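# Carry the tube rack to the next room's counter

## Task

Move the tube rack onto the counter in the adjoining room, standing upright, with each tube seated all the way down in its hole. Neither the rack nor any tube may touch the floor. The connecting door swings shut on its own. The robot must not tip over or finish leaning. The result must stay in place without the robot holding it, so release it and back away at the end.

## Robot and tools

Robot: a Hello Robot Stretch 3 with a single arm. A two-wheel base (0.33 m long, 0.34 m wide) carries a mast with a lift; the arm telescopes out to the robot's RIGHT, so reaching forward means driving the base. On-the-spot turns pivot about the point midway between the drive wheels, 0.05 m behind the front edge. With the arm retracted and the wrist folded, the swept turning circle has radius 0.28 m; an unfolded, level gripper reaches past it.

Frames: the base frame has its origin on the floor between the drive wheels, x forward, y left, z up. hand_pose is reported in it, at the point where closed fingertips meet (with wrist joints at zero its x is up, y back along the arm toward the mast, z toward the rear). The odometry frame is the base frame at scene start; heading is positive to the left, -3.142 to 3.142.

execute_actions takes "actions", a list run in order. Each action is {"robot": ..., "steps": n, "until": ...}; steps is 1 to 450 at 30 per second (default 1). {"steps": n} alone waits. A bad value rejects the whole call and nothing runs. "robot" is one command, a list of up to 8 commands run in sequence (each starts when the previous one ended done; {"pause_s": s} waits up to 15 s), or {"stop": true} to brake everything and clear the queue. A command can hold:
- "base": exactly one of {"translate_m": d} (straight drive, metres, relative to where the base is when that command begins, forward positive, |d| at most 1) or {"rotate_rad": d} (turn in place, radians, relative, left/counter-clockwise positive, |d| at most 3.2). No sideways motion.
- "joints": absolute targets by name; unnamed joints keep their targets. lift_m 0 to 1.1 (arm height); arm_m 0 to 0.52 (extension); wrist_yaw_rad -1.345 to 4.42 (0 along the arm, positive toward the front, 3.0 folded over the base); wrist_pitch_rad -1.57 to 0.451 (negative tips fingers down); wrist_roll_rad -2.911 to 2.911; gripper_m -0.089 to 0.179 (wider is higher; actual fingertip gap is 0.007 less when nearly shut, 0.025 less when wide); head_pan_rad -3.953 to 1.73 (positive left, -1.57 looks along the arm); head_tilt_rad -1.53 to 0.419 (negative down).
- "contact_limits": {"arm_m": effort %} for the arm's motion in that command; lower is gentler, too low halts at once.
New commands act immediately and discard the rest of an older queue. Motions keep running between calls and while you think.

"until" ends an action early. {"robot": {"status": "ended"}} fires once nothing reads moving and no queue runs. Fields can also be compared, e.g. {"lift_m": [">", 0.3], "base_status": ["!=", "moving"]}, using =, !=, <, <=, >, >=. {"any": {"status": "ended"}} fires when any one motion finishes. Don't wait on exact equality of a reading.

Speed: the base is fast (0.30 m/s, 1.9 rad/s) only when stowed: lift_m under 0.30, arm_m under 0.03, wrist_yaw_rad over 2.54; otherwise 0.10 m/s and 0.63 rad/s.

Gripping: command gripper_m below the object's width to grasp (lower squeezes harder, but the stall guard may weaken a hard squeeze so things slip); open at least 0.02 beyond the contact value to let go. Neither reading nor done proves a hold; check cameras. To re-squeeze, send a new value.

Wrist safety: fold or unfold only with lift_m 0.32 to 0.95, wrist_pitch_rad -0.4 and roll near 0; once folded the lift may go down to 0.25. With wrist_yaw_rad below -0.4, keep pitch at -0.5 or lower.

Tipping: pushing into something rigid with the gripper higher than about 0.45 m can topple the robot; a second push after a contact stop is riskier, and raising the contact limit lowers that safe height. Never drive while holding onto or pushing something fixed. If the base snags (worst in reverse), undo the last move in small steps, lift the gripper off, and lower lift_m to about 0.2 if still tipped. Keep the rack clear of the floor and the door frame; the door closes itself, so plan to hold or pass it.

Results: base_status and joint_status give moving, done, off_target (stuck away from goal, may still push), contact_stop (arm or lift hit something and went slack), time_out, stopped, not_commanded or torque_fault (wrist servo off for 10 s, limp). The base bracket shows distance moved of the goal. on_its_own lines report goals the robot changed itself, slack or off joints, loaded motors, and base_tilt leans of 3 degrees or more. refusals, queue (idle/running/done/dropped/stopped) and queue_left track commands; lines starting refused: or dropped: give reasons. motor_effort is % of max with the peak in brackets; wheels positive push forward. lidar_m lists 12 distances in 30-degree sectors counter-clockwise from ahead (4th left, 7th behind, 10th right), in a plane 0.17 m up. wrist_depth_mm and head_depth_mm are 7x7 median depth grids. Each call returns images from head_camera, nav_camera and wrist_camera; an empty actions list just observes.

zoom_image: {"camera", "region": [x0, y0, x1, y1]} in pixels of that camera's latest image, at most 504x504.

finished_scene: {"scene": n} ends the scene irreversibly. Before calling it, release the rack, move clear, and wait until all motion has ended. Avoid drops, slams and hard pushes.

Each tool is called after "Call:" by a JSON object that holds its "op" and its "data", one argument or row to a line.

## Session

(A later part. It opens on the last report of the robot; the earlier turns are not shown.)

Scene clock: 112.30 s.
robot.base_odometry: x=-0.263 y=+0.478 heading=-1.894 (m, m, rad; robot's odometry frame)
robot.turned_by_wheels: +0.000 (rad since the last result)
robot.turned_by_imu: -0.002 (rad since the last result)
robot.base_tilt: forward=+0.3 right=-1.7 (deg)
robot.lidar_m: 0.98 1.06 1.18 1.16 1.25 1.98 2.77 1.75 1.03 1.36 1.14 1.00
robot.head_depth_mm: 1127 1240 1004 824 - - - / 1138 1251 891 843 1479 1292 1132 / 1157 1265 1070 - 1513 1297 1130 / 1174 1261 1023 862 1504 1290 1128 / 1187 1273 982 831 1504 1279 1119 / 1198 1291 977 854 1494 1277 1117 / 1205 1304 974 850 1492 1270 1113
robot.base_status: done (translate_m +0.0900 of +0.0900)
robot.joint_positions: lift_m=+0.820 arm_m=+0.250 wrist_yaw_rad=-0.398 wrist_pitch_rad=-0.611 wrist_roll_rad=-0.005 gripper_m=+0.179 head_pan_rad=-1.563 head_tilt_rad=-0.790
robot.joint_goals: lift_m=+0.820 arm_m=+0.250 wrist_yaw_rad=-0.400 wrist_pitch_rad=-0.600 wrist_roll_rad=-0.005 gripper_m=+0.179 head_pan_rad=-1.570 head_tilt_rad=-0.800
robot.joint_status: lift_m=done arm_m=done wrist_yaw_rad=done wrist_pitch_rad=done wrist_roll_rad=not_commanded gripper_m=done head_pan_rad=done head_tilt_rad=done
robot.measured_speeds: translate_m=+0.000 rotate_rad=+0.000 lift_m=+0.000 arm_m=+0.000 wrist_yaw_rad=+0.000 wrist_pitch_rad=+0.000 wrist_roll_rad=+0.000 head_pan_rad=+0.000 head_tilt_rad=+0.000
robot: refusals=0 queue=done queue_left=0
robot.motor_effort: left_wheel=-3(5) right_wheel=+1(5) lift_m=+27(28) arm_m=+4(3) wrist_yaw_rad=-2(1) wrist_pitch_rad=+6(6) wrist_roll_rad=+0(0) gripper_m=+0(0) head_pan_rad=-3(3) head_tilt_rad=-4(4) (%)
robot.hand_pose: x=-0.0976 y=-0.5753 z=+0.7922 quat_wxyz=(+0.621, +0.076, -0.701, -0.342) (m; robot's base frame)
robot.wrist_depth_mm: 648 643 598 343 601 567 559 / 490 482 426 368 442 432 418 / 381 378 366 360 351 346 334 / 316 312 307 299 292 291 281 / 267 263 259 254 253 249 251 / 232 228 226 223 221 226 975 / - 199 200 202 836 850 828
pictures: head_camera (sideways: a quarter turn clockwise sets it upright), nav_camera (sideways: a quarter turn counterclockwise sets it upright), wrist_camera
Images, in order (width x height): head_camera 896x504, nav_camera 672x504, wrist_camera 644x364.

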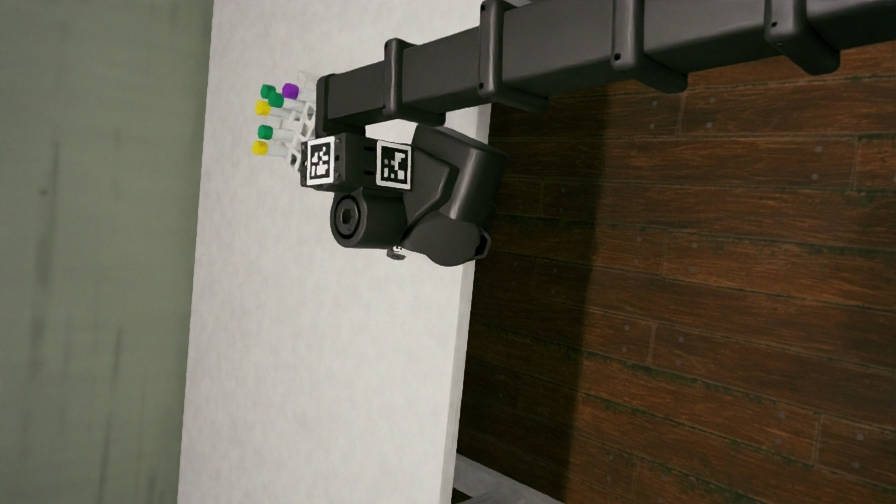

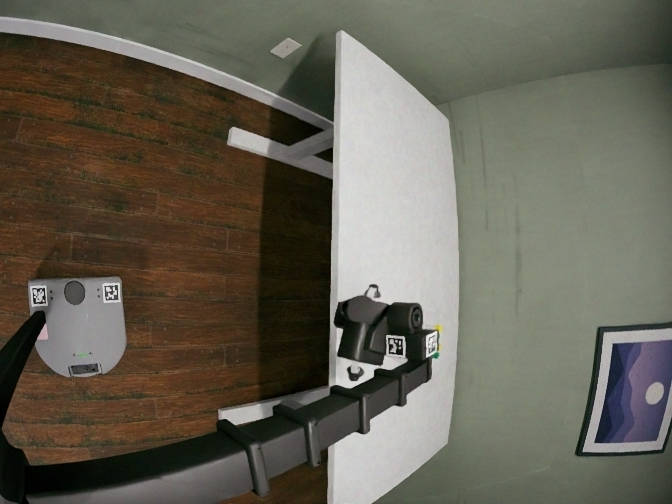

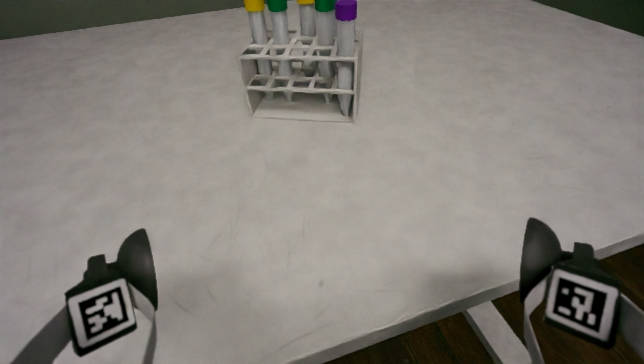

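Call:
{"op": "execute_actions", "data": {
  "actions": [
    {"robot":{"joints":{"lift_m":0.79,"arm_m":0.37},"base":{"translate_m":-0.02}},"steps":450,"until":{"robot":{"status":"ended"}}}
  ]
}}

Scene clock: 119.93 s.
robot.base_odometry: x=-0.257 y=+0.497 heading=-1.894 (m, m, rad; robot's odometry frame)
robot.turned_by_wheels: +0.000 (rad since the last result)
robot.turned_by_imu: -0.001 (rad since the last result)
robot.base_tilt: forward=+0.1 right=-1.7 (deg)
robot.lidar_m: 1.00 1.08 1.18 1.17 1.25 1.99 2.75 1.74 1.03 1.36 1.15 1.02
robot.head_depth_mm: 1126 1233 1001 830 - - - / 1138 1254 1039 - 1498 1281 1132 / 1150 1271 - 811 1522 1300 1126 / 1167 1265 1021 827 1496 1288 1128 / 1179 1274 983 836 1515 1278 1117 / 1198 1291 977 857 1491 1279 1115 / 1210 1293 975 851 1483 1276 1116
robot.base_status: done (translate_m -0.0200 of -0.0200)
robot.joint_positions: lift_m=+0.790 arm_m=+0.370 wrist_yaw_rad=-0.399 wrist_pitch_rad=-0.611 wrist_roll_rad=-0.005 gripper_m=+0.179 head_pan_rad=-1.563 head_tilt_rad=-0.790
robot.joint_goals: lift_m=+0.790 arm_m=+0.370 wrist_yaw_rad=-0.400 wrist_pitch_rad=-0.600 wrist_roll_rad=-0.005 gripper_m=+0.179 head_pan_rad=-1.570 head_tilt_rad=-0.800
robot.joint_status: lift_m=done arm_m=done wrist_yaw_rad=done wrist_pitch_rad=done wrist_roll_rad=not_commanded gripper_m=done head_pan_rad=done head_tilt_rad=done
robot.measured_speeds: translate_m=+0.000 rotate_rad=+0.000 lift_m=+0.000 arm_m=+0.000 wrist_yaw_rad=+0.000 wrist_pitch_rad=+0.000 wrist_roll_rad=+0.000 head_pan_rad=+0.000 head_tilt_rad=+0.000
robot: refusals=0 queue=done queue_left=0
robot.motor_effort: left_wheel=-3(9) right_wheel=+2(4) lift_m=+27(25) arm_m=+3(4) wrist_yaw_rad=-1(1) wrist_pitch_rad=+6(6) wrist_roll_rad=+0(0) gripper_m=+0(0) head_pan_rad=-5(5) head_tilt_rad=-4(4) (%)
robot.hand_pose: x=-0.0976 y=-0.6953 z=+0.7622 quat_wxyz=(+0.621, +0.076, -0.701, -0.342) (m; robot's base frame)
robot.wrist_depth_mm: 567 551 511 243 441 482 469 / 423 408 375 251 286 366 360 / 330 320 303 281 281 293 291 / 267 265 262 255 250 246 242 / 226 226 220 218 214 211 209 / 199 195 194 189 187 186 187 / - 170 170 168 167 165 159
pictures: head_camera (sideways: a quarter turn clockwise sets it upright), nav_camera (sideways: a quarter turn counterclockwise sets it upright), wrist_camera
Images, in order (width x height): head_camera 896x504, nav_camera 672x504, wrist_camera 644x364.

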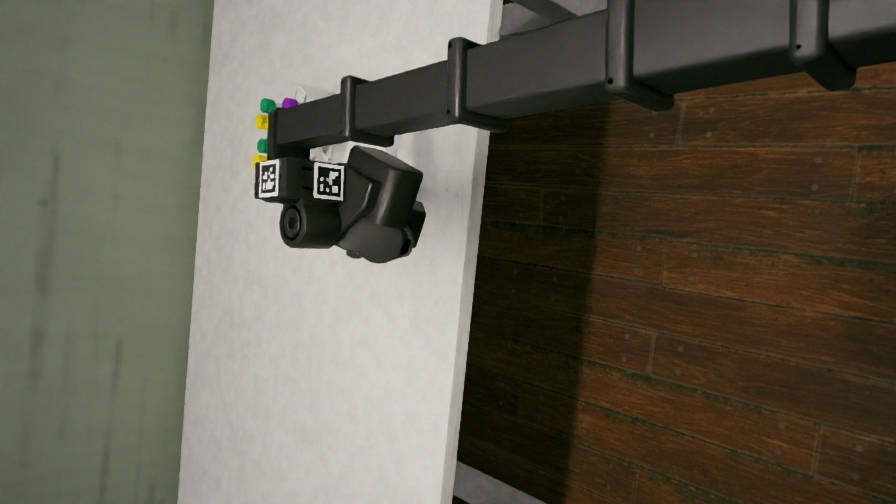

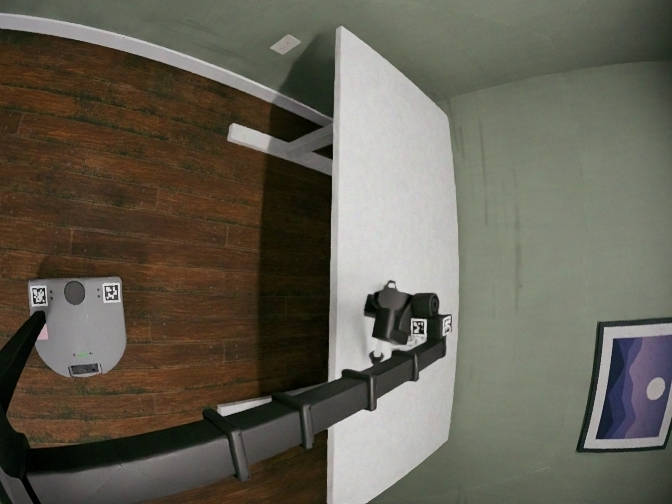

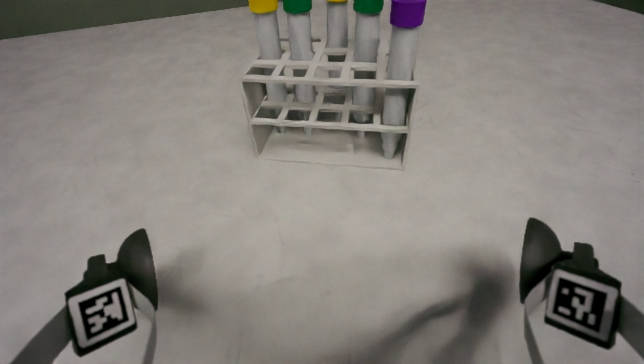

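Call:
{"op": "execute_actions", "data": {
  "actions": [
    {"robot":{"joints":{"arm_m":0.47},"base":{"translate_m":-0.04}},"steps":450,"until":{"robot":{"status":"ended"}}}
  ]
}}

Scene clock: 125.67 s.
robot.base_odometry: x=-0.244 y=+0.535 heading=-1.894 (m, m, rad; robot's odometry frame)
robot.turned_by_wheels: +0.000 (rad since the last result)
robot.turned_by_imu: -0.001 (rad since the last result)
robot.base_tilt: forward=+0.2 right=-1.7 (deg)
robot.lidar_m: 1.04 1.12 1.19 1.17 1.25 2.00 2.72 1.74 1.00 1.35 1.17 1.06
robot.head_depth_mm: 1119 1236 998 823 - - - / 1135 1260 1062 - 1519 1289 1135 / 1150 1270 922 817 1511 1288 1126 / 1162 1262 972 837 1518 1287 1123 / 1177 1279 981 835 1490 1279 1122 / 1189 1287 979 856 1495 1283 1120 / 1215 1295 973 850 1489 1277 1118
robot.base_status: done (translate_m -0.0400 of -0.0400)
robot.joint_positions: lift_m=+0.790 arm_m=+0.470 wrist_yaw_rad=-0.399 wrist_pitch_rad=-0.611 wrist_roll_rad=-0.005 gripper_m=+0.179 head_pan_rad=-1.563 head_tilt_rad=-0.790
robot.joint_goals: lift_m=+0.790 arm_m=+0.470 wrist_yaw_rad=-0.400 wrist_pitch_rad=-0.600 wrist_roll_rad=-0.005 gripper_m=+0.179 head_pan_rad=-1.570 head_tilt_rad=-0.800
robot.joint_status: lift_m=done arm_m=done wrist_yaw_rad=done wrist_pitch_rad=done wrist_roll_rad=not_commanded gripper_m=done head_pan_rad=done head_tilt_rad=done
robot.measured_speeds: translate_m=+0.000 rotate_rad=+0.000 lift_m=+0.000 arm_m=+0.000 wrist_yaw_rad=+0.000 wrist_pitch_rad=+0.000 wrist_roll_rad=+0.000 head_pan_rad=+0.000 head_tilt_rad=+0.000
robot: refusals=0 queue=done queue_left=0
robot.motor_effort: left_wheel=-3(9) right_wheel=+2(4) lift_m=+27(27) arm_m=+3(5) wrist_yaw_rad=-1(1) wrist_pitch_rad=+6(6) wrist_roll_rad=+0(0) gripper_m=+0(0) head_pan_rad=-4(4) head_tilt_rad=-4(4) (%)
robot.hand_pose: x=-0.0976 y=-0.7953 z=+0.7622 quat_wxyz=(+0.621, +0.076, -0.701, -0.342) (m; robot's base frame)
robot.wrist_depth_mm: 496 519 538 521 489 485 469 / 413 408 359 161 139 346 359 / 326 319 292 168 158 273 287 / 268 263 187 175 138 240 244 / 227 226 209 202 165 206 209 / 198 195 192 189 183 186 186 / - 170 171 168 167 163 158
pictures: head_camera (sideways: a quarter turn clockwise sets it upright), nav_camera (sideways: a quarter turn counterclockwise sets it upright), wrist_camera
Images, in order (width x height): head_camera 896x504, nav_camera 672x504, wrist_camera 644x364.

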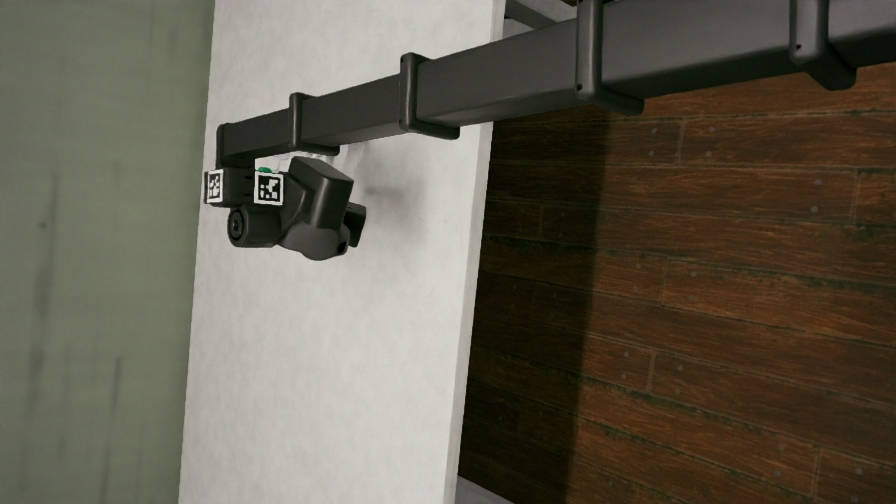

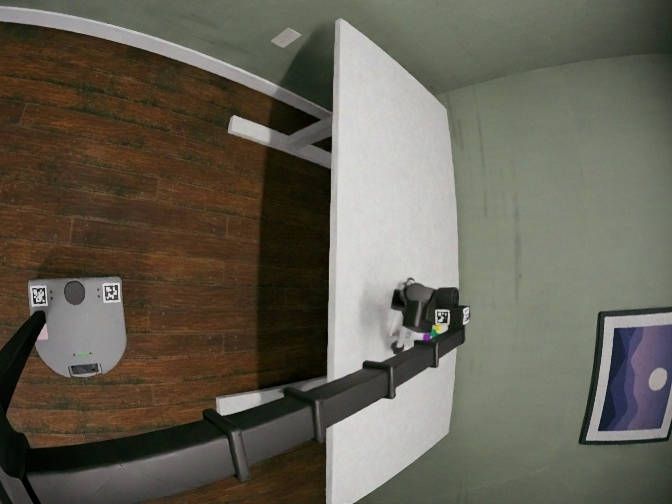

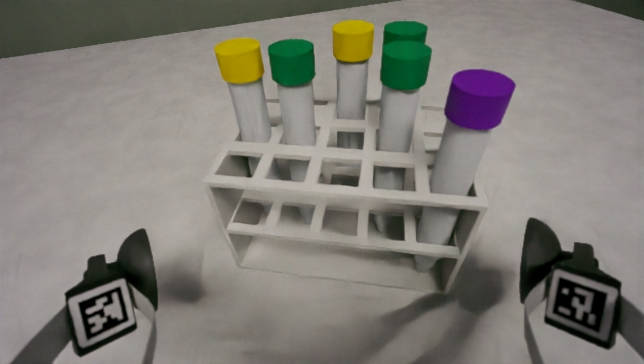

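Call:
{"op": "execute_actions", "data": {
  "actions": [
    {"robot":{"joints":{"arm_m":0.515},"base":{"translate_m":-0.015}},"steps":450,"until":{"robot":{"status":"ended"}}},
    {"robot":{"joints":{"gripper_m":0.09}},"steps":90}
  ]
}}

Scene clock: 134.33 s.
robot.base_odometry: x=-0.239 y=+0.549 heading=-1.894 (m, m, rad; robot's odometry frame)
robot.turned_by_wheels: +0.000 (rad since the last result)
robot.turned_by_imu: -0.002 (rad since the last result)
robot.base_tilt: forward=+0.2 right=-1.7 (deg)
robot.lidar_m: 1.06 1.14 1.19 1.17 1.26 2.00 2.70 1.74 0.99 1.35 1.18 1.07
robot.head_depth_mm: 1117 1230 1006 822 - - - / 1141 1248 1037 - 1479 1291 1135 / 1147 1266 920 816 1503 1288 1126 / 1163 1275 951 838 1504 1288 1123 / 1173 1268 979 833 1500 1286 1131 / 1186 1288 980 831 1488 1282 1116 / 1205 1300 975 851 1489 1278 1114
robot.base_status: done (translate_m -0.0150 of -0.0150)
robot.joint_positions: lift_m=+0.790 arm_m=+0.515 wrist_yaw_rad=-0.399 wrist_pitch_rad=-0.612 wrist_roll_rad=-0.005 gripper_m=+0.094 head_pan_rad=-1.563 head_tilt_rad=-0.790
robot.joint_goals: lift_m=+0.790 arm_m=+0.515 wrist_yaw_rad=-0.400 wrist_pitch_rad=-0.600 wrist_roll_rad=-0.005 gripper_m=+0.093 head_pan_rad=-1.570 head_tilt_rad=-0.800
robot.joint_status: lift_m=done arm_m=done wrist_yaw_rad=done wrist_pitch_rad=done wrist_roll_rad=not_commanded gripper_m=done head_pan_rad=done head_tilt_rad=done
robot.measured_speeds: translate_m=+0.000 rotate_rad=+0.000 lift_m=+0.000 arm_m=+0.000 wrist_yaw_rad=+0.000 wrist_pitch_rad=+0.000 wrist_roll_rad=+0.000 head_pan_rad=+0.000 head_tilt_rad=+0.000
robot: refusals=0 queue=done queue_left=0
robot.motor_effort: left_wheel=-3(8) right_wheel=+2(4) lift_m=+27(27) arm_m=+4(3) wrist_yaw_rad=-1(1) wrist_pitch_rad=+7(7) wrist_roll_rad=+0(0) gripper_m=-20(100) head_pan_rad=-4(6) head_tilt_rad=-4(4) (%)
robot.hand_pose: x=-0.0976 y=-0.8401 z=+0.7619 quat_wxyz=(+0.621, +0.076, -0.701, -0.343) (m; robot's base frame)
robot.wrist_depth_mm: 459 494 515 524 500 482 466 / 415 405 120 135 128 368 355 / 325 316 131 156 150 91 288 / 270 264 145 141 136 103 240 / 226 225 136 158 120 119 208 / 198 200 165 176 148 132 184 / 178 167 170 168 163 162 161
pictures: head_camera (sideways: a quarter turn clockwise sets it upright), nav_camera (sideways: a quarter turn counterclockwise sets it upright), wrist_camera
Images, in order (width x height): head_camera 896x504, nav_camera 672x504, wrist_camera 644x364.

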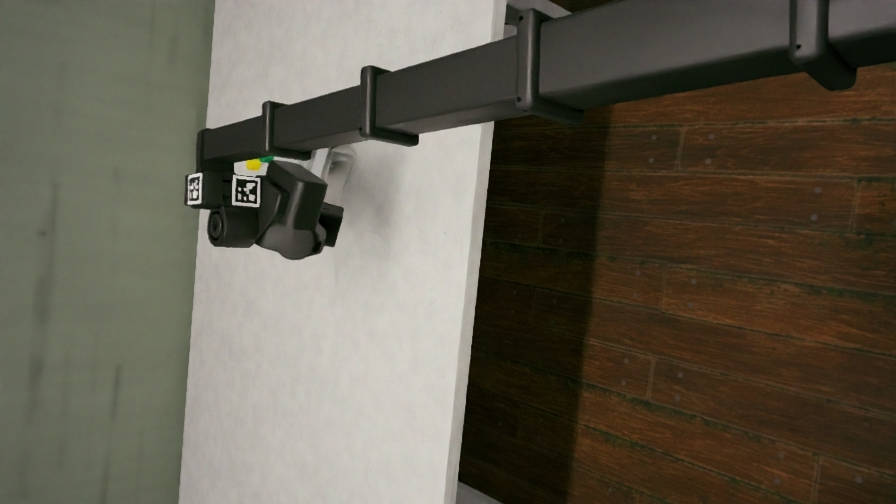

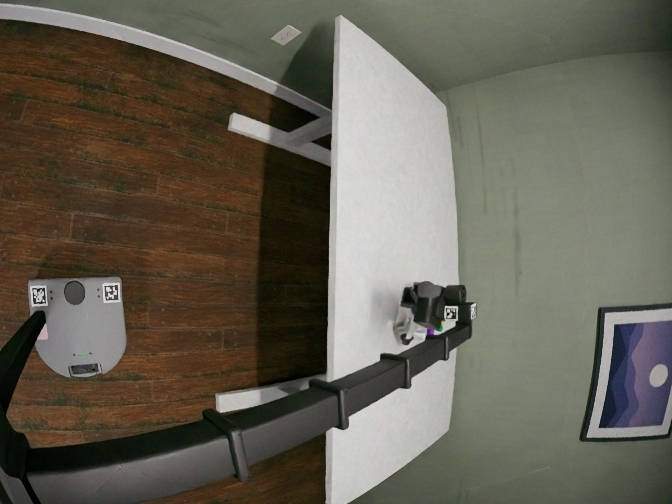

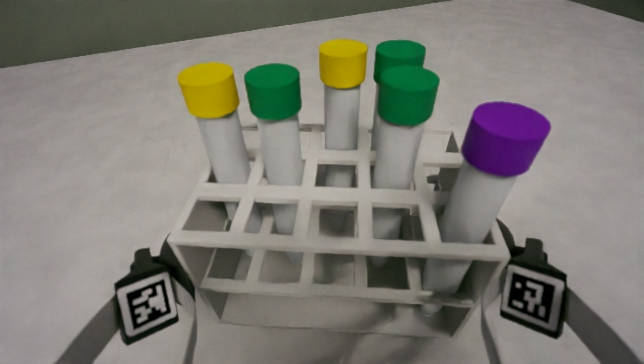

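Call:
{"op": "execute_actions", "data": {
  "actions": [
    {"robot":{"joints":{"lift_m":0.85}},"steps":150,"until":{"robot":{"status":"ended"}}},
    {"steps":30}
  ]
}}

Scene clock: 143.90 s.
robot.base_odometry: x=-0.239 y=+0.549 heading=-1.894 (m, m, rad; robot's odometry frame)
robot.turned_by_wheels: +0.000 (rad since the last result)
robot.turned_by_imu: -0.002 (rad since the last result)
robot.base_tilt: forward=+0.2 right=-1.7 (deg)
robot.lidar_m: 1.06 1.14 1.19 1.17 1.26 2.00 2.70 1.74 0.99 1.35 1.18 1.07
robot.head_depth_mm: 1121 1232 1042 - - 1271 1111 / 1135 1242 - 819 1507 1299 1127 / 1152 - 956 815 1508 1287 1125 / 1165 1256 970 836 1500 1283 1131 / 1177 1273 982 831 1501 1275 1125 / 1187 1291 976 854 1490 1274 1117 / 1206 1298 973 853 1481 1275 1110
robot.base_status: done (translate_m -0.0150 of -0.0150)
robot.joint_positions: lift_m=+0.850 arm_m=+0.515 wrist_yaw_rad=-0.401 wrist_pitch_rad=-0.616 wrist_roll_rad=-0.005 gripper_m=+0.093 head_pan_rad=-1.563 head_tilt_rad=-0.791
robot.joint_goals: lift_m=+0.850 arm_m=+0.515 wrist_yaw_rad=-0.400 wrist_pitch_rad=-0.600 wrist_roll_rad=-0.005 gripper_m=+0.093 head_pan_rad=-1.570 head_tilt_rad=-0.800
robot.joint_status: lift_m=done arm_m=done wrist_yaw_rad=done wrist_pitch_rad=done wrist_roll_rad=not_commanded gripper_m=done head_pan_rad=done head_tilt_rad=done
robot.measured_speeds: translate_m=+0.000 rotate_rad=+0.000 lift_m=+0.000 arm_m=+0.000 wrist_yaw_rad=+0.000 wrist_pitch_rad=+0.000 wrist_roll_rad=+0.000 head_pan_rad=+0.000 head_tilt_rad=+0.000
robot: refusals=0 queue=done queue_left=0
robot.motor_effort: left_wheel=-3(6) right_wheel=+2(4) lift_m=+35(38) arm_m=+3(3) wrist_yaw_rad=+0(2) wrist_pitch_rad=+9(9) wrist_roll_rad=+0(0) gripper_m=-1(20) head_pan_rad=-5(4) head_tilt_rad=-4(5) (%)
robot.hand_pose: x=-0.0976 y=-0.8393 z=+0.8207 quat_wxyz=(+0.619, +0.077, -0.701, -0.344) (m; robot's base frame)
robot.wrist_depth_mm: 462 495 520 577 604 629 778 / 500 525 344 391 516 478 474 / 432 427 381 391 391 387 382 / 358 346 340 339 331 322 322 / 302 300 298 288 287 278 278 / 262 259 255 252 250 245 244 / 232 231 226 224 223 213 216
pictures: head_camera (sideways: a quarter turn clockwise sets it upright), nav_camera (sideways: a quarter turn counterclockwise sets it upright), wrist_camera
Images, in order (width x height): head_camera 896x504, nav_camera 672x504, wrist_camera 644x364.

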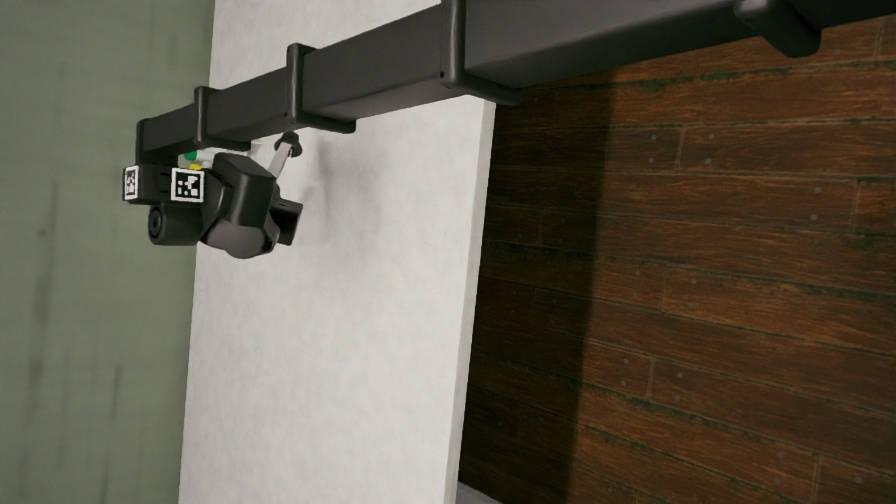

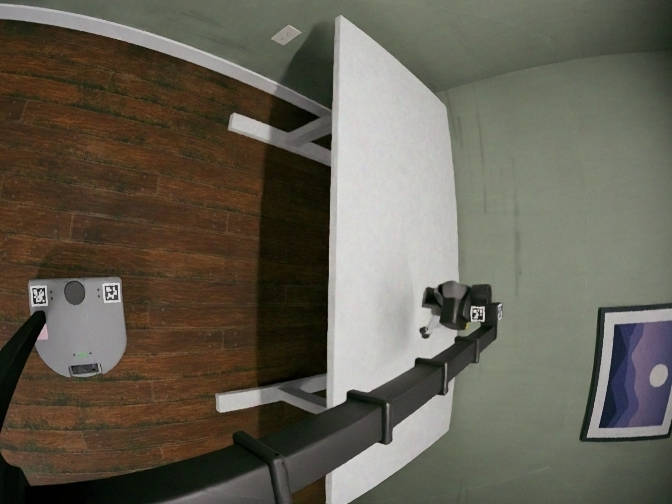

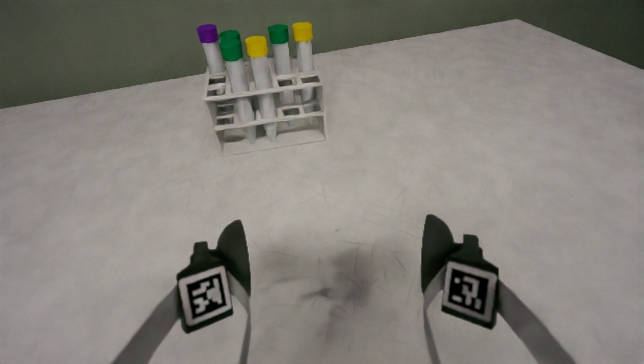

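Call:
{"op": "execute_actions", "data": {
  "actions": [
    {"robot":[{"joints":{"lift_m":0.92,"arm_m":0.1,"gripper_m":0.179}},{"base":{"rotate_rad":-0.5}},{"base":{"translate_m":0.4}},{"base":{"rotate_rad":0.5}},{"base":{"translate_m":-0.3}},{"joints":{"arm_m":0.25}}],"steps":450,"until":{"robot":{"status":"ended"}}},
    {"steps":450,"until":{"robot":{"status":"ended"}}}
  ]
}}

Scene clock: 172.87 s.
robot.base_odometry: x=-0.437 y=+0.561 heading=-1.894 (m, m, rad; robot's odometry frame)
robot.turned_by_wheels: +0.000 (rad since the last result)
robot.turned_by_imu: -0.006 (rad since the last result)
robot.base_tilt: forward=+0.1 right=-1.7 (deg)
robot.lidar_m: 0.99 1.06 1.37 1.35 1.45 2.30 2.77 1.50 0.87 1.16 1.00 1.00
robot.head_depth_mm: 959 1060 - 775 651 1305 1129 / 969 1057 948 793 660 1293 1132 / 987 1084 - 780 675 1286 1127 / 995 1132 1021 789 672 1290 1121 / 1010 1145 986 786 688 1286 1124 / 1024 1160 975 781 683 1275 1116 / 1036 1161 973 779 698 1271 1118
robot.base_status: done (translate_m -0.3000 of -0.3000)
robot.joint_positions: lift_m=+0.920 arm_m=+0.250 wrist_yaw_rad=-0.401 wrist_pitch_rad=-0.616 wrist_roll_rad=-0.005 gripper_m=+0.179 head_pan_rad=-1.563 head_tilt_rad=-0.791
robot.joint_goals: lift_m=+0.920 arm_m=+0.250 wrist_yaw_rad=-0.400 wrist_pitch_rad=-0.600 wrist_roll_rad=-0.005 gripper_m=+0.179 head_pan_rad=-1.570 head_tilt_rad=-0.800
robot.joint_status: lift_m=done arm_m=done wrist_yaw_rad=done wrist_pitch_rad=done wrist_roll_rad=not_commanded gripper_m=done head_pan_rad=done head_tilt_rad=done
robot.measured_speeds: translate_m=+0.000 rotate_rad=+0.000 lift_m=+0.000 arm_m=+0.000 wrist_yaw_rad=+0.000 wrist_pitch_rad=+0.000 wrist_roll_rad=+0.000 head_pan_rad=+0.000 head_tilt_rad=+0.000
robot: refusals=0 queue=done queue_left=0
robot.motor_effort: left_wheel=-4(9) right_wheel=+3(5) lift_m=+35(35) arm_m=+4(5) wrist_yaw_rad=+0(1) wrist_pitch_rad=+8(9) wrist_roll_rad=+0(0) gripper_m=+0(90) head_pan_rad=-6(4) head_tilt_rad=-4(4) (%)
robot.hand_pose: x=-0.0977 y=-0.5744 z=+0.8908 quat_wxyz=(+0.620, +0.077, -0.701, -0.344) (m; robot's base frame)
robot.wrist_depth_mm: 527 551 600 649 698 781 908 / 573 624 634 595 640 636 - / 564 551 517 489 517 504 497 / 477 455 452 439 433 425 416 / 398 391 384 371 373 363 363 / 343 332 331 329 322 320 322 / 305 295 293 292 286 283 275
pictures: head_camera (sideways: a quarter turn clockwise sets it upright), nav_camera (sideways: a quarter turn counterclockwise sets it upright), wrist_camera
Images, in order (width x height): head_camera 896x504, nav_camera 672x504, wrist_camera 644x364.

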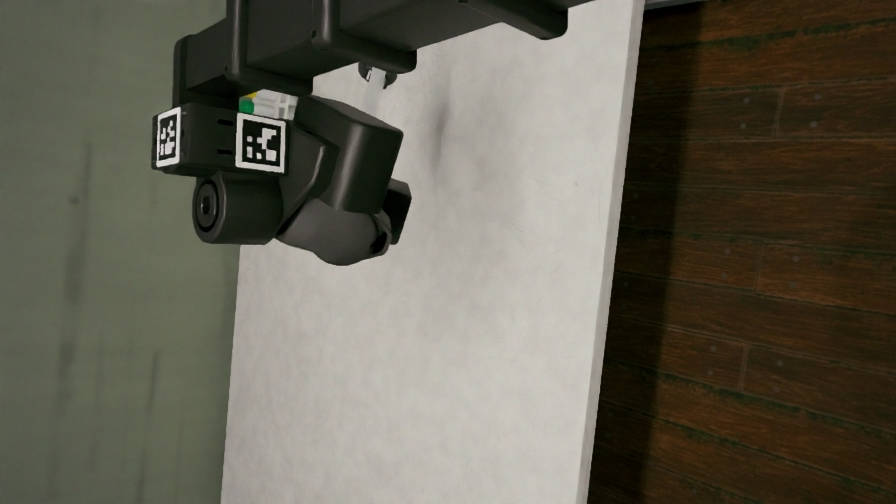

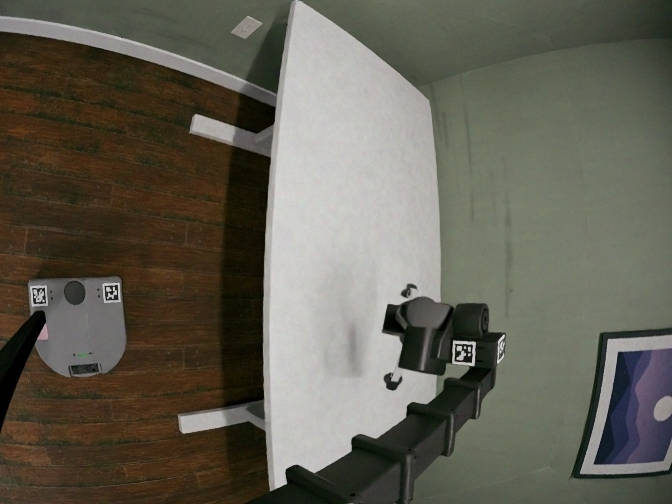

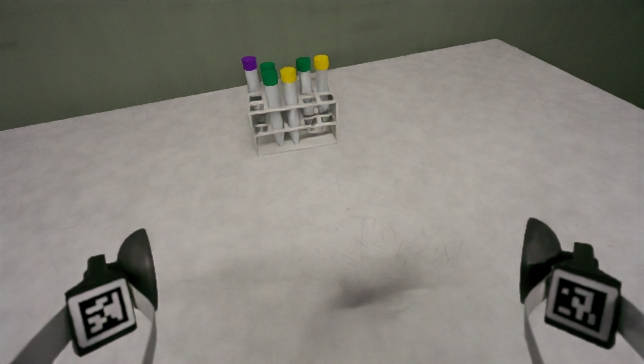

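Call:
{"op": "execute_actions", "data": {
  "actions": [
    {"robot":{"joints":{"lift_m":0.79,"arm_m":0.42},"base":{"translate_m":-0.05}},"steps":450,"until":{"robot":{"status":"ended"}}}
  ]
}}

Scene clock: 184.93 s.
robot.base_odometry: x=-0.421 y=+0.609 heading=-1.894 (m, m, rad; robot's odometry frame)
robot.turned_by_wheels: +0.000 (rad since the last result)
robot.turned_by_imu: -0.001 (rad since the last result)
robot.base_tilt: forward=+0.0 right=-1.7 (deg)
robot.lidar_m: 1.04 1.11 1.38 1.36 1.47 2.30 2.72 1.50 0.84 1.16 1.03 1.05
robot.head_depth_mm: 956 1098 1002 812 - - - / 973 1109 1057 - 660 1292 1130 / 978 1106 - 792 675 1287 1123 / 992 1136 1007 786 672 1282 1122 / 1007 1137 983 785 685 1279 1117 / 1019 1147 980 783 686 1272 1125 / 1029 1162 971 782 683 1279 1119
robot.base_status: done (translate_m -0.0500 of -0.0500)
robot.joint_positions: lift_m=+0.790 arm_m=+0.420 wrist_yaw_rad=-0.401 wrist_pitch_rad=-0.616 wrist_roll_rad=-0.005 gripper_m=+0.179 head_pan_rad=-1.563 head_tilt_rad=-0.791
robot.joint_goals: lift_m=+0.790 arm_m=+0.420 wrist_yaw_rad=-0.400 wrist_pitch_rad=-0.600 wrist_roll_rad=-0.005 gripper_m=+0.179 head_pan_rad=-1.570 head_tilt_rad=-0.800
robot.joint_status: lift_m=done arm_m=done wrist_yaw_rad=done wrist_pitch_rad=done wrist_roll_rad=not_commanded gripper_m=done head_pan_rad=done head_tilt_rad=done
robot.measured_speeds: translate_m=+0.000 rotate_rad=+0.000 lift_m=+0.000 arm_m=+0.000 wrist_yaw_rad=+0.000 wrist_pitch_rad=+0.000 wrist_roll_rad=+0.000 head_pan_rad=+0.000 head_tilt_rad=+0.000
robot: refusals=0 queue=done queue_left=0
robot.motor_effort: left_wheel=-4(10) right_wheel=+2(3) lift_m=+27(36) arm_m=+4(4) wrist_yaw_rad=+0(0) wrist_pitch_rad=+8(8) wrist_roll_rad=+0(0) gripper_m=+0(0) head_pan_rad=-4(3) head_tilt_rad=-5(4) (%)
robot.hand_pose: x=-0.0977 y=-0.7444 z=+0.7612 quat_wxyz=(+0.620, +0.077, -0.701, -0.344) (m; robot's base frame)
robot.wrist_depth_mm: 392 417 244 237 494 481 466 / 414 402 245 248 361 362 352 / 322 316 290 283 297 293 285 / 266 261 260 255 248 240 240 / 226 224 218 215 212 210 207 / 197 193 190 188 186 184 186 / - 169 169 168 165 164 158
pictures: head_camera (sideways: a quarter turn clockwise sets it upright), nav_camera (sideways: a quarter turn counterclockwise sets it upright), wrist_camera
Images, in order (width x height): head_camera 896x504, nav_camera 672x504, wrist_camera 644x364.

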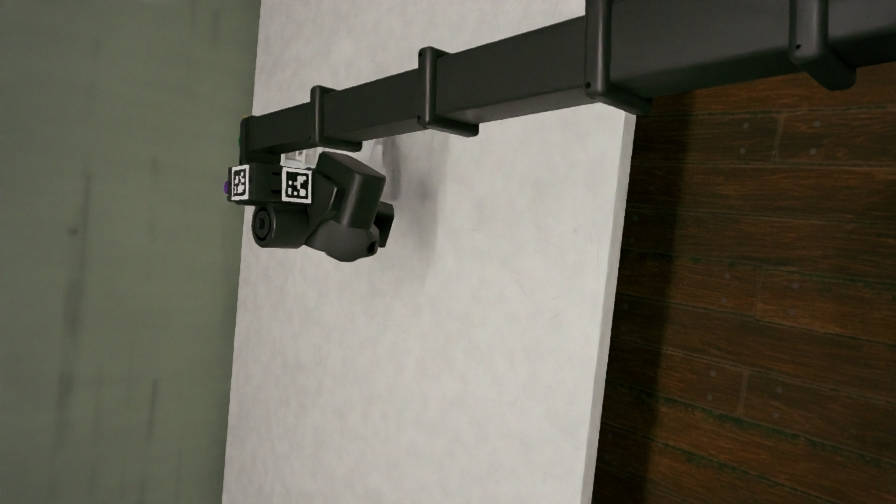

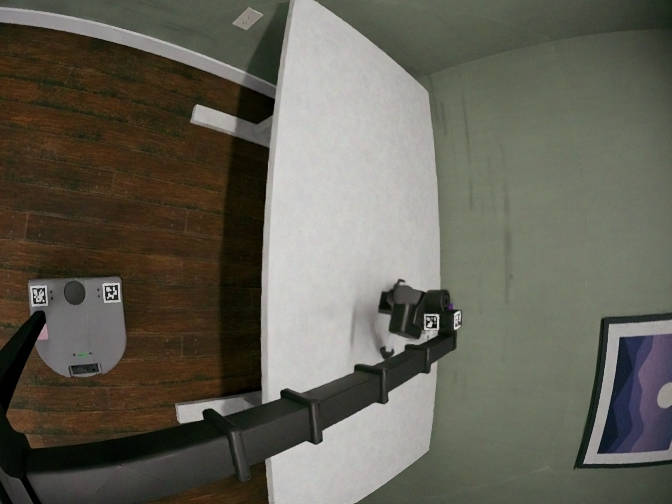

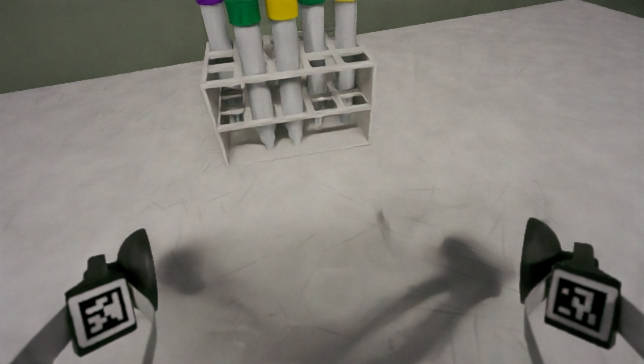

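Call:
{"op": "execute_actions", "data": {
  "actions": [
    {"robot":{"joints":{"wrist_yaw_rad":-0.22,"arm_m":0.47}},"steps":450,"until":{"robot":{"status":"ended"}}}
  ]
}}

Scene clock: 194.13 s.
robot.base_odometry: x=-0.421 y=+0.609 heading=-1.894 (m, m, rad; robot's odometry frame)
robot.turned_by_wheels: +0.000 (rad since the last result)
robot.turned_by_imu: -0.001 (rad since the last result)
robot.base_tilt: forward=+0.1 right=-1.7 (deg)
robot.lidar_m: 1.04 1.12 1.38 1.36 1.47 2.30 2.72 1.50 0.83 1.16 1.03 1.05
robot.head_depth_mm: 960 1088 1002 810 - - - / 966 1107 1039 - 661 1294 1121 / 979 1101 919 791 676 1288 1125 / 990 1136 949 787 673 1284 1126 / 1001 1146 981 788 686 1291 1120 / 1013 1149 975 783 685 1278 1116 / 1030 1159 976 779 683 1272 1118
robot.base_status: done (translate_m -0.0500 of -0.0500)
robot.joint_positions: lift_m=+0.790 arm_m=+0.470 wrist_yaw_rad=-0.222 wrist_pitch_rad=-0.616 wrist_roll_rad=-0.005 gripper_m=+0.179 head_pan_rad=-1.563 head_tilt_rad=-0.791
robot.joint_goals: lift_m=+0.790 arm_m=+0.470 wrist_yaw_rad=-0.220 wrist_pitch_rad=-0.600 wrist_roll_rad=-0.005 gripper_m=+0.179 head_pan_rad=-1.570 head_tilt_rad=-0.800
robot.joint_status: lift_m=done arm_m=done wrist_yaw_rad=done wrist_pitch_rad=done wrist_roll_rad=not_commanded gripper_m=done head_pan_rad=done head_tilt_rad=done
robot.measured_speeds: translate_m=+0.000 rotate_rad=+0.000 lift_m=+0.000 arm_m=+0.000 wrist_yaw_rad=+0.000 wrist_pitch_rad=+0.000 wrist_roll_rad=+0.000 head_pan_rad=+0.000 head_tilt_rad=+0.000
robot: refusals=0 queue=done queue_left=0
robot.motor_effort: left_wheel=-4(4) right_wheel=+2(2) lift_m=+27(27) arm_m=+4(3) wrist_yaw_rad=+2(1) wrist_pitch_rad=+8(8) wrist_roll_rad=+0(0) gripper_m=+0(0) head_pan_rad=-4(4) head_tilt_rad=-4(4) (%)
robot.hand_pose: x=-0.0646 y=-0.8051 z=+0.7612 quat_wxyz=(+0.648, +0.139, -0.692, -0.288) (m; robot's base frame)
robot.wrist_depth_mm: 373 391 404 217 182 435 457 / 405 414 391 226 201 344 354 / 323 316 308 235 224 268 284 / 266 262 257 247 243 243 239 / 226 224 219 215 211 210 208 / 198 193 191 188 187 183 186 / - 168 170 167 165 164 157
pictures: head_camera (sideways: a quarter turn clockwise sets it upright), nav_camera (sideways: a quarter turn counterclockwise sets it upright), wrist_camera
Images, in order (width x height): head_camera 896x504, nav_camera 672x504, wrist_camera 644x364.

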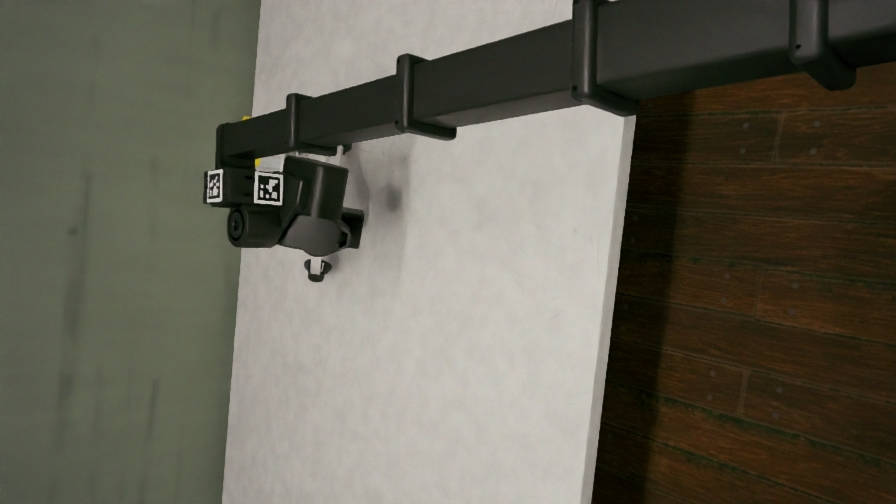

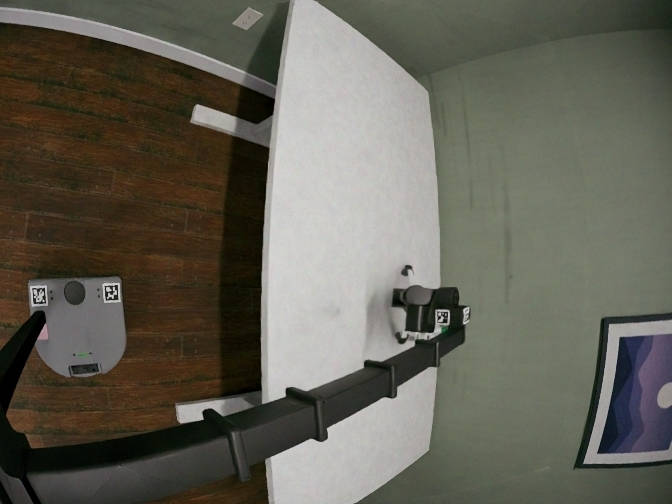

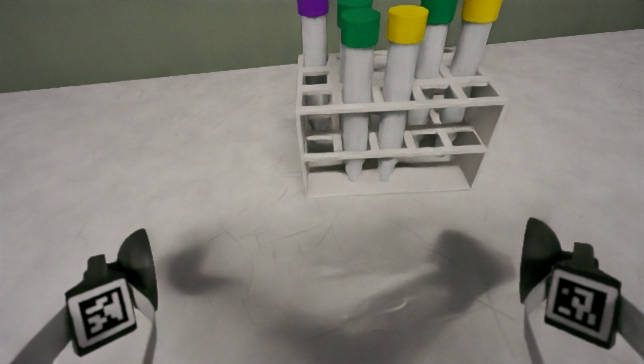

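Call:
{"op": "execute_actions", "data": {
  "actions": [
    {"robot":[{"joints":{"lift_m":0.92,"arm_m":0.1}},{"base":{"rotate_rad":-0.4}},{"base":{"translate_m":0.3}},{"base":{"rotate_rad":0.4}},{"base":{"translate_m":-0.335}},{"joints":{"arm_m":0.3}},{"joints":{"lift_m":0.79,"arm_m":0.35}}],"steps":450,"until":{"robot":{"status":"ended"}}},
    {"steps":450,"until":{"robot":{"status":"ended"}}}
  ]
}}

Scene clock: 222.80 s.
robot.base_odometry: x=-0.513 y=+0.701 heading=-1.894 (m, m, rad; robot's odometry frame)
robot.turned_by_wheels: +0.000 (rad since the last result)
robot.turned_by_imu: -0.005 (rad since the last result)
robot.base_tilt: forward=+0.2 right=-1.7 (deg)
robot.lidar_m: 1.08 1.16 1.50 1.48 1.59 2.36 2.67 1.34 0.71 1.04 1.02 0.99
robot.head_depth_mm: 849 969 1001 819 - - - / 864 985 1073 - 646 566 1129 / 871 1003 - 770 660 576 1128 / 881 1010 1026 768 657 573 1123 / 890 1029 979 788 655 584 1117 / 905 1044 977 781 654 582 1118 / 913 1057 972 781 650 593 1115
robot.base_status: done (translate_m -0.3350 of -0.3350)
robot.joint_positions: lift_m=+0.790 arm_m=+0.350 wrist_yaw_rad=-0.221 wrist_pitch_rad=-0.616 wrist_roll_rad=-0.005 gripper_m=+0.179 head_pan_rad=-1.563 head_tilt_rad=-0.791
robot.joint_goals: lift_m=+0.790 arm_m=+0.350 wrist_yaw_rad=-0.220 wrist_pitch_rad=-0.600 wrist_roll_rad=-0.005 gripper_m=+0.179 head_pan_rad=-1.570 head_tilt_rad=-0.800
robot.joint_status: lift_m=done arm_m=done wrist_yaw_rad=done wrist_pitch_rad=done wrist_roll_rad=not_commanded gripper_m=done head_pan_rad=done head_tilt_rad=done
robot.measured_speeds: translate_m=+0.000 rotate_rad=+0.000 lift_m=+0.000 arm_m=+0.000 wrist_yaw_rad=+0.000 wrist_pitch_rad=+0.000 wrist_roll_rad=+0.000 head_pan_rad=+0.000 head_tilt_rad=+0.000
robot: refusals=0 queue=done queue_left=0
robot.motor_effort: left_wheel=-4(9) right_wheel=+2(5) lift_m=+27(39) arm_m=+3(6) wrist_yaw_rad=+1(2) wrist_pitch_rad=+8(8) wrist_roll_rad=+0(0) gripper_m=+0(0) head_pan_rad=-4(3) head_tilt_rad=-4(4) (%)
robot.hand_pose: x=-0.0644 y=-0.6852 z=+0.7613 quat_wxyz=(+0.648, +0.139, -0.691, -0.287) (m; robot's base frame)
robot.wrist_depth_mm: 375 389 195 186 423 447 453 / 405 415 215 198 353 369 352 / 323 320 209 210 274 290 284 / 265 261 241 239 242 245 240 / 226 225 219 216 215 211 209 / 197 194 192 188 187 184 185 / - 169 170 167 166 164 158
pictures: head_camera (sideways: a quarter turn clockwise sets it upright), nav_camera (sideways: a quarter turn counterclockwise sets it upright), wrist_camera
Images, in order (width x height): head_camera 896x504, nav_camera 672x504, wrist_camera 644x364.

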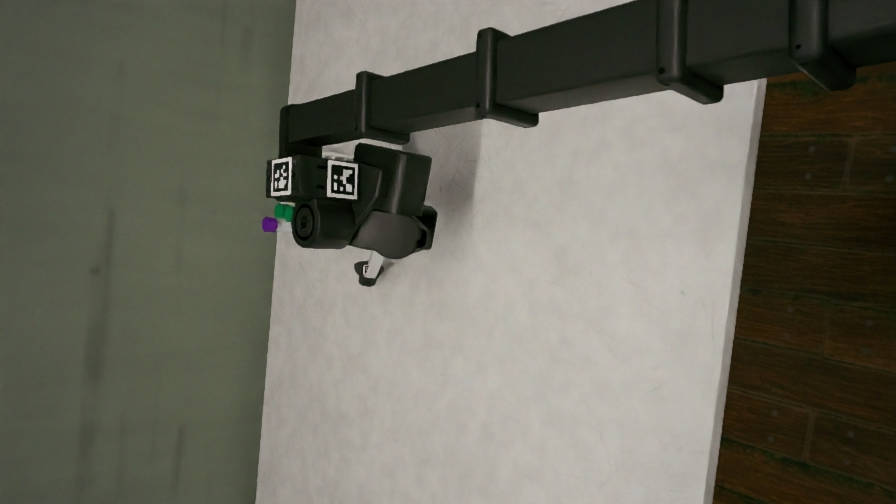

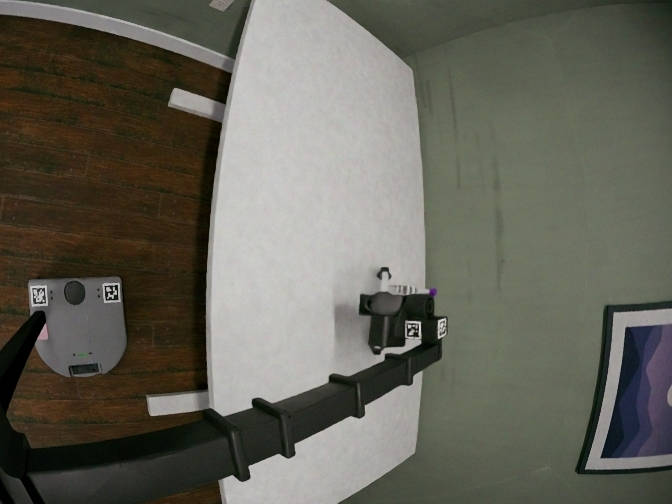

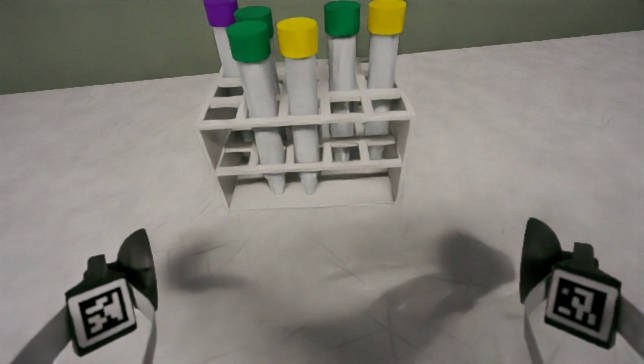

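Call:
{"op": "execute_actions", "data": {
  "actions": [
    {"robot":{"joints":{"arm_m":0.45}},"steps":450,"until":{"robot":{"status":"ended"}}}
  ]
}}

Scene clock: 231.80 s.
robot.base_odometry: x=-0.513 y=+0.701 heading=-1.894 (m, m, rad; robot's odometry frame)
robot.turned_by_wheels: +0.000 (rad since the last result)
robot.turned_by_imu: -0.001 (rad since the last result)
robot.base_tilt: forward=+0.1 right=-1.7 (deg)
robot.lidar_m: 1.08 1.16 1.50 1.48 1.59 2.36 2.67 1.34 0.71 1.04 1.02 0.98
robot.head_depth_mm: 848 972 1003 821 - - - / 859 984 1053 - 652 559 1126 / 874 982 893 795 659 575 1126 / 883 1008 980 790 655 573 1126 / 892 1027 982 786 655 585 1124 / 906 1037 975 782 653 583 1124 / 913 1060 973 779 650 594 1113
robot.base_status: done (translate_m -0.3350 of -0.3350)
robot.joint_positions: lift_m=+0.790 arm_m=+0.450 wrist_yaw_rad=-0.221 wrist_pitch_rad=-0.616 wrist_roll_rad=-0.005 gripper_m=+0.179 head_pan_rad=-1.563 head_tilt_rad=-0.791
robot.joint_goals: lift_m=+0.790 arm_m=+0.450 wrist_yaw_rad=-0.220 wrist_pitch_rad=-0.600 wrist_roll_rad=-0.005 gripper_m=+0.179 head_pan_rad=-1.570 head_tilt_rad=-0.800
robot.joint_status: lift_m=done arm_m=done wrist_yaw_rad=done wrist_pitch_rad=done wrist_roll_rad=not_commanded gripper_m=done head_pan_rad=done head_tilt_rad=done
robot.measured_speeds: translate_m=+0.000 rotate_rad=+0.000 lift_m=+0.000 arm_m=+0.000 wrist_yaw_rad=+0.000 wrist_pitch_rad=+0.000 wrist_roll_rad=+0.000 head_pan_rad=+0.000 head_tilt_rad=+0.000
robot: refusals=0 queue=done queue_left=0
robot.motor_effort: left_wheel=-4(4) right_wheel=+2(2) lift_m=+27(27) arm_m=+3(4) wrist_yaw_rad=+1(2) wrist_pitch_rad=+8(8) wrist_roll_rad=+0(0) gripper_m=+0(0) head_pan_rad=-5(4) head_tilt_rad=-3(4) (%)
robot.hand_pose: x=-0.0644 y=-0.7852 z=+0.7613 quat_wxyz=(+0.648, +0.139, -0.691, -0.287) (m; robot's base frame)
robot.wrist_depth_mm: 294 303 310 326 336 349 363 / 325 335 128 355 355 343 354 / 345 317 139 95 110 116 287 / 266 263 151 89 130 227 237 / 225 224 132 109 129 127 209 / 199 192 139 132 141 136 185 / - 168 163 161 162 161 158
pictures: head_camera (sideways: a quarter turn clockwise sets it upright), nav_camera (sideways: a quarter turn counterclockwise sets it upright), wrist_camera
Images, in order (width x height): head_camera 896x504, nav_camera 672x504, wrist_camera 644x364.

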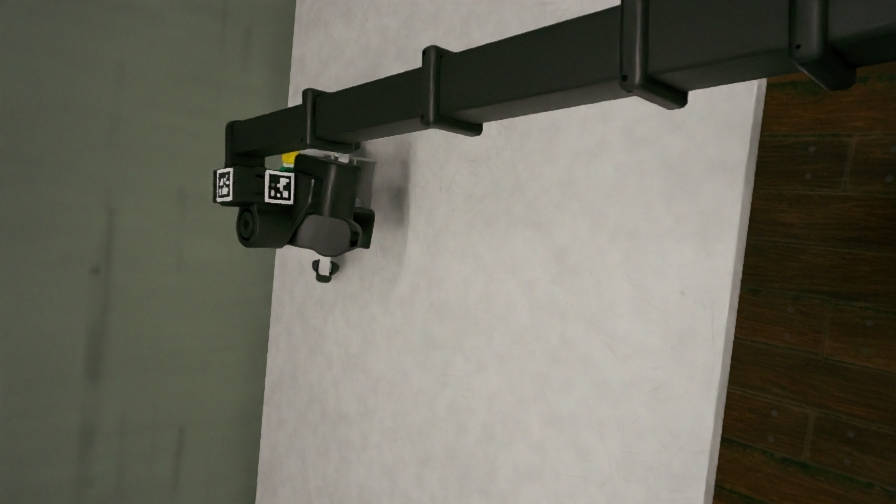

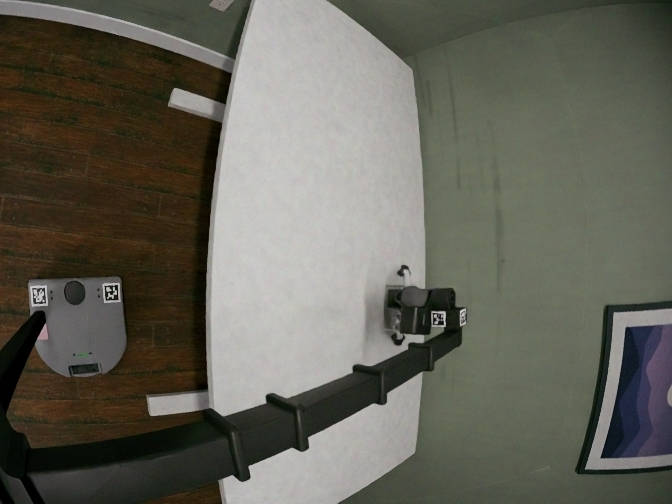

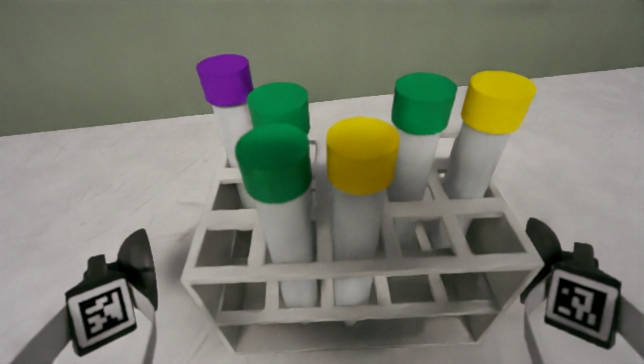

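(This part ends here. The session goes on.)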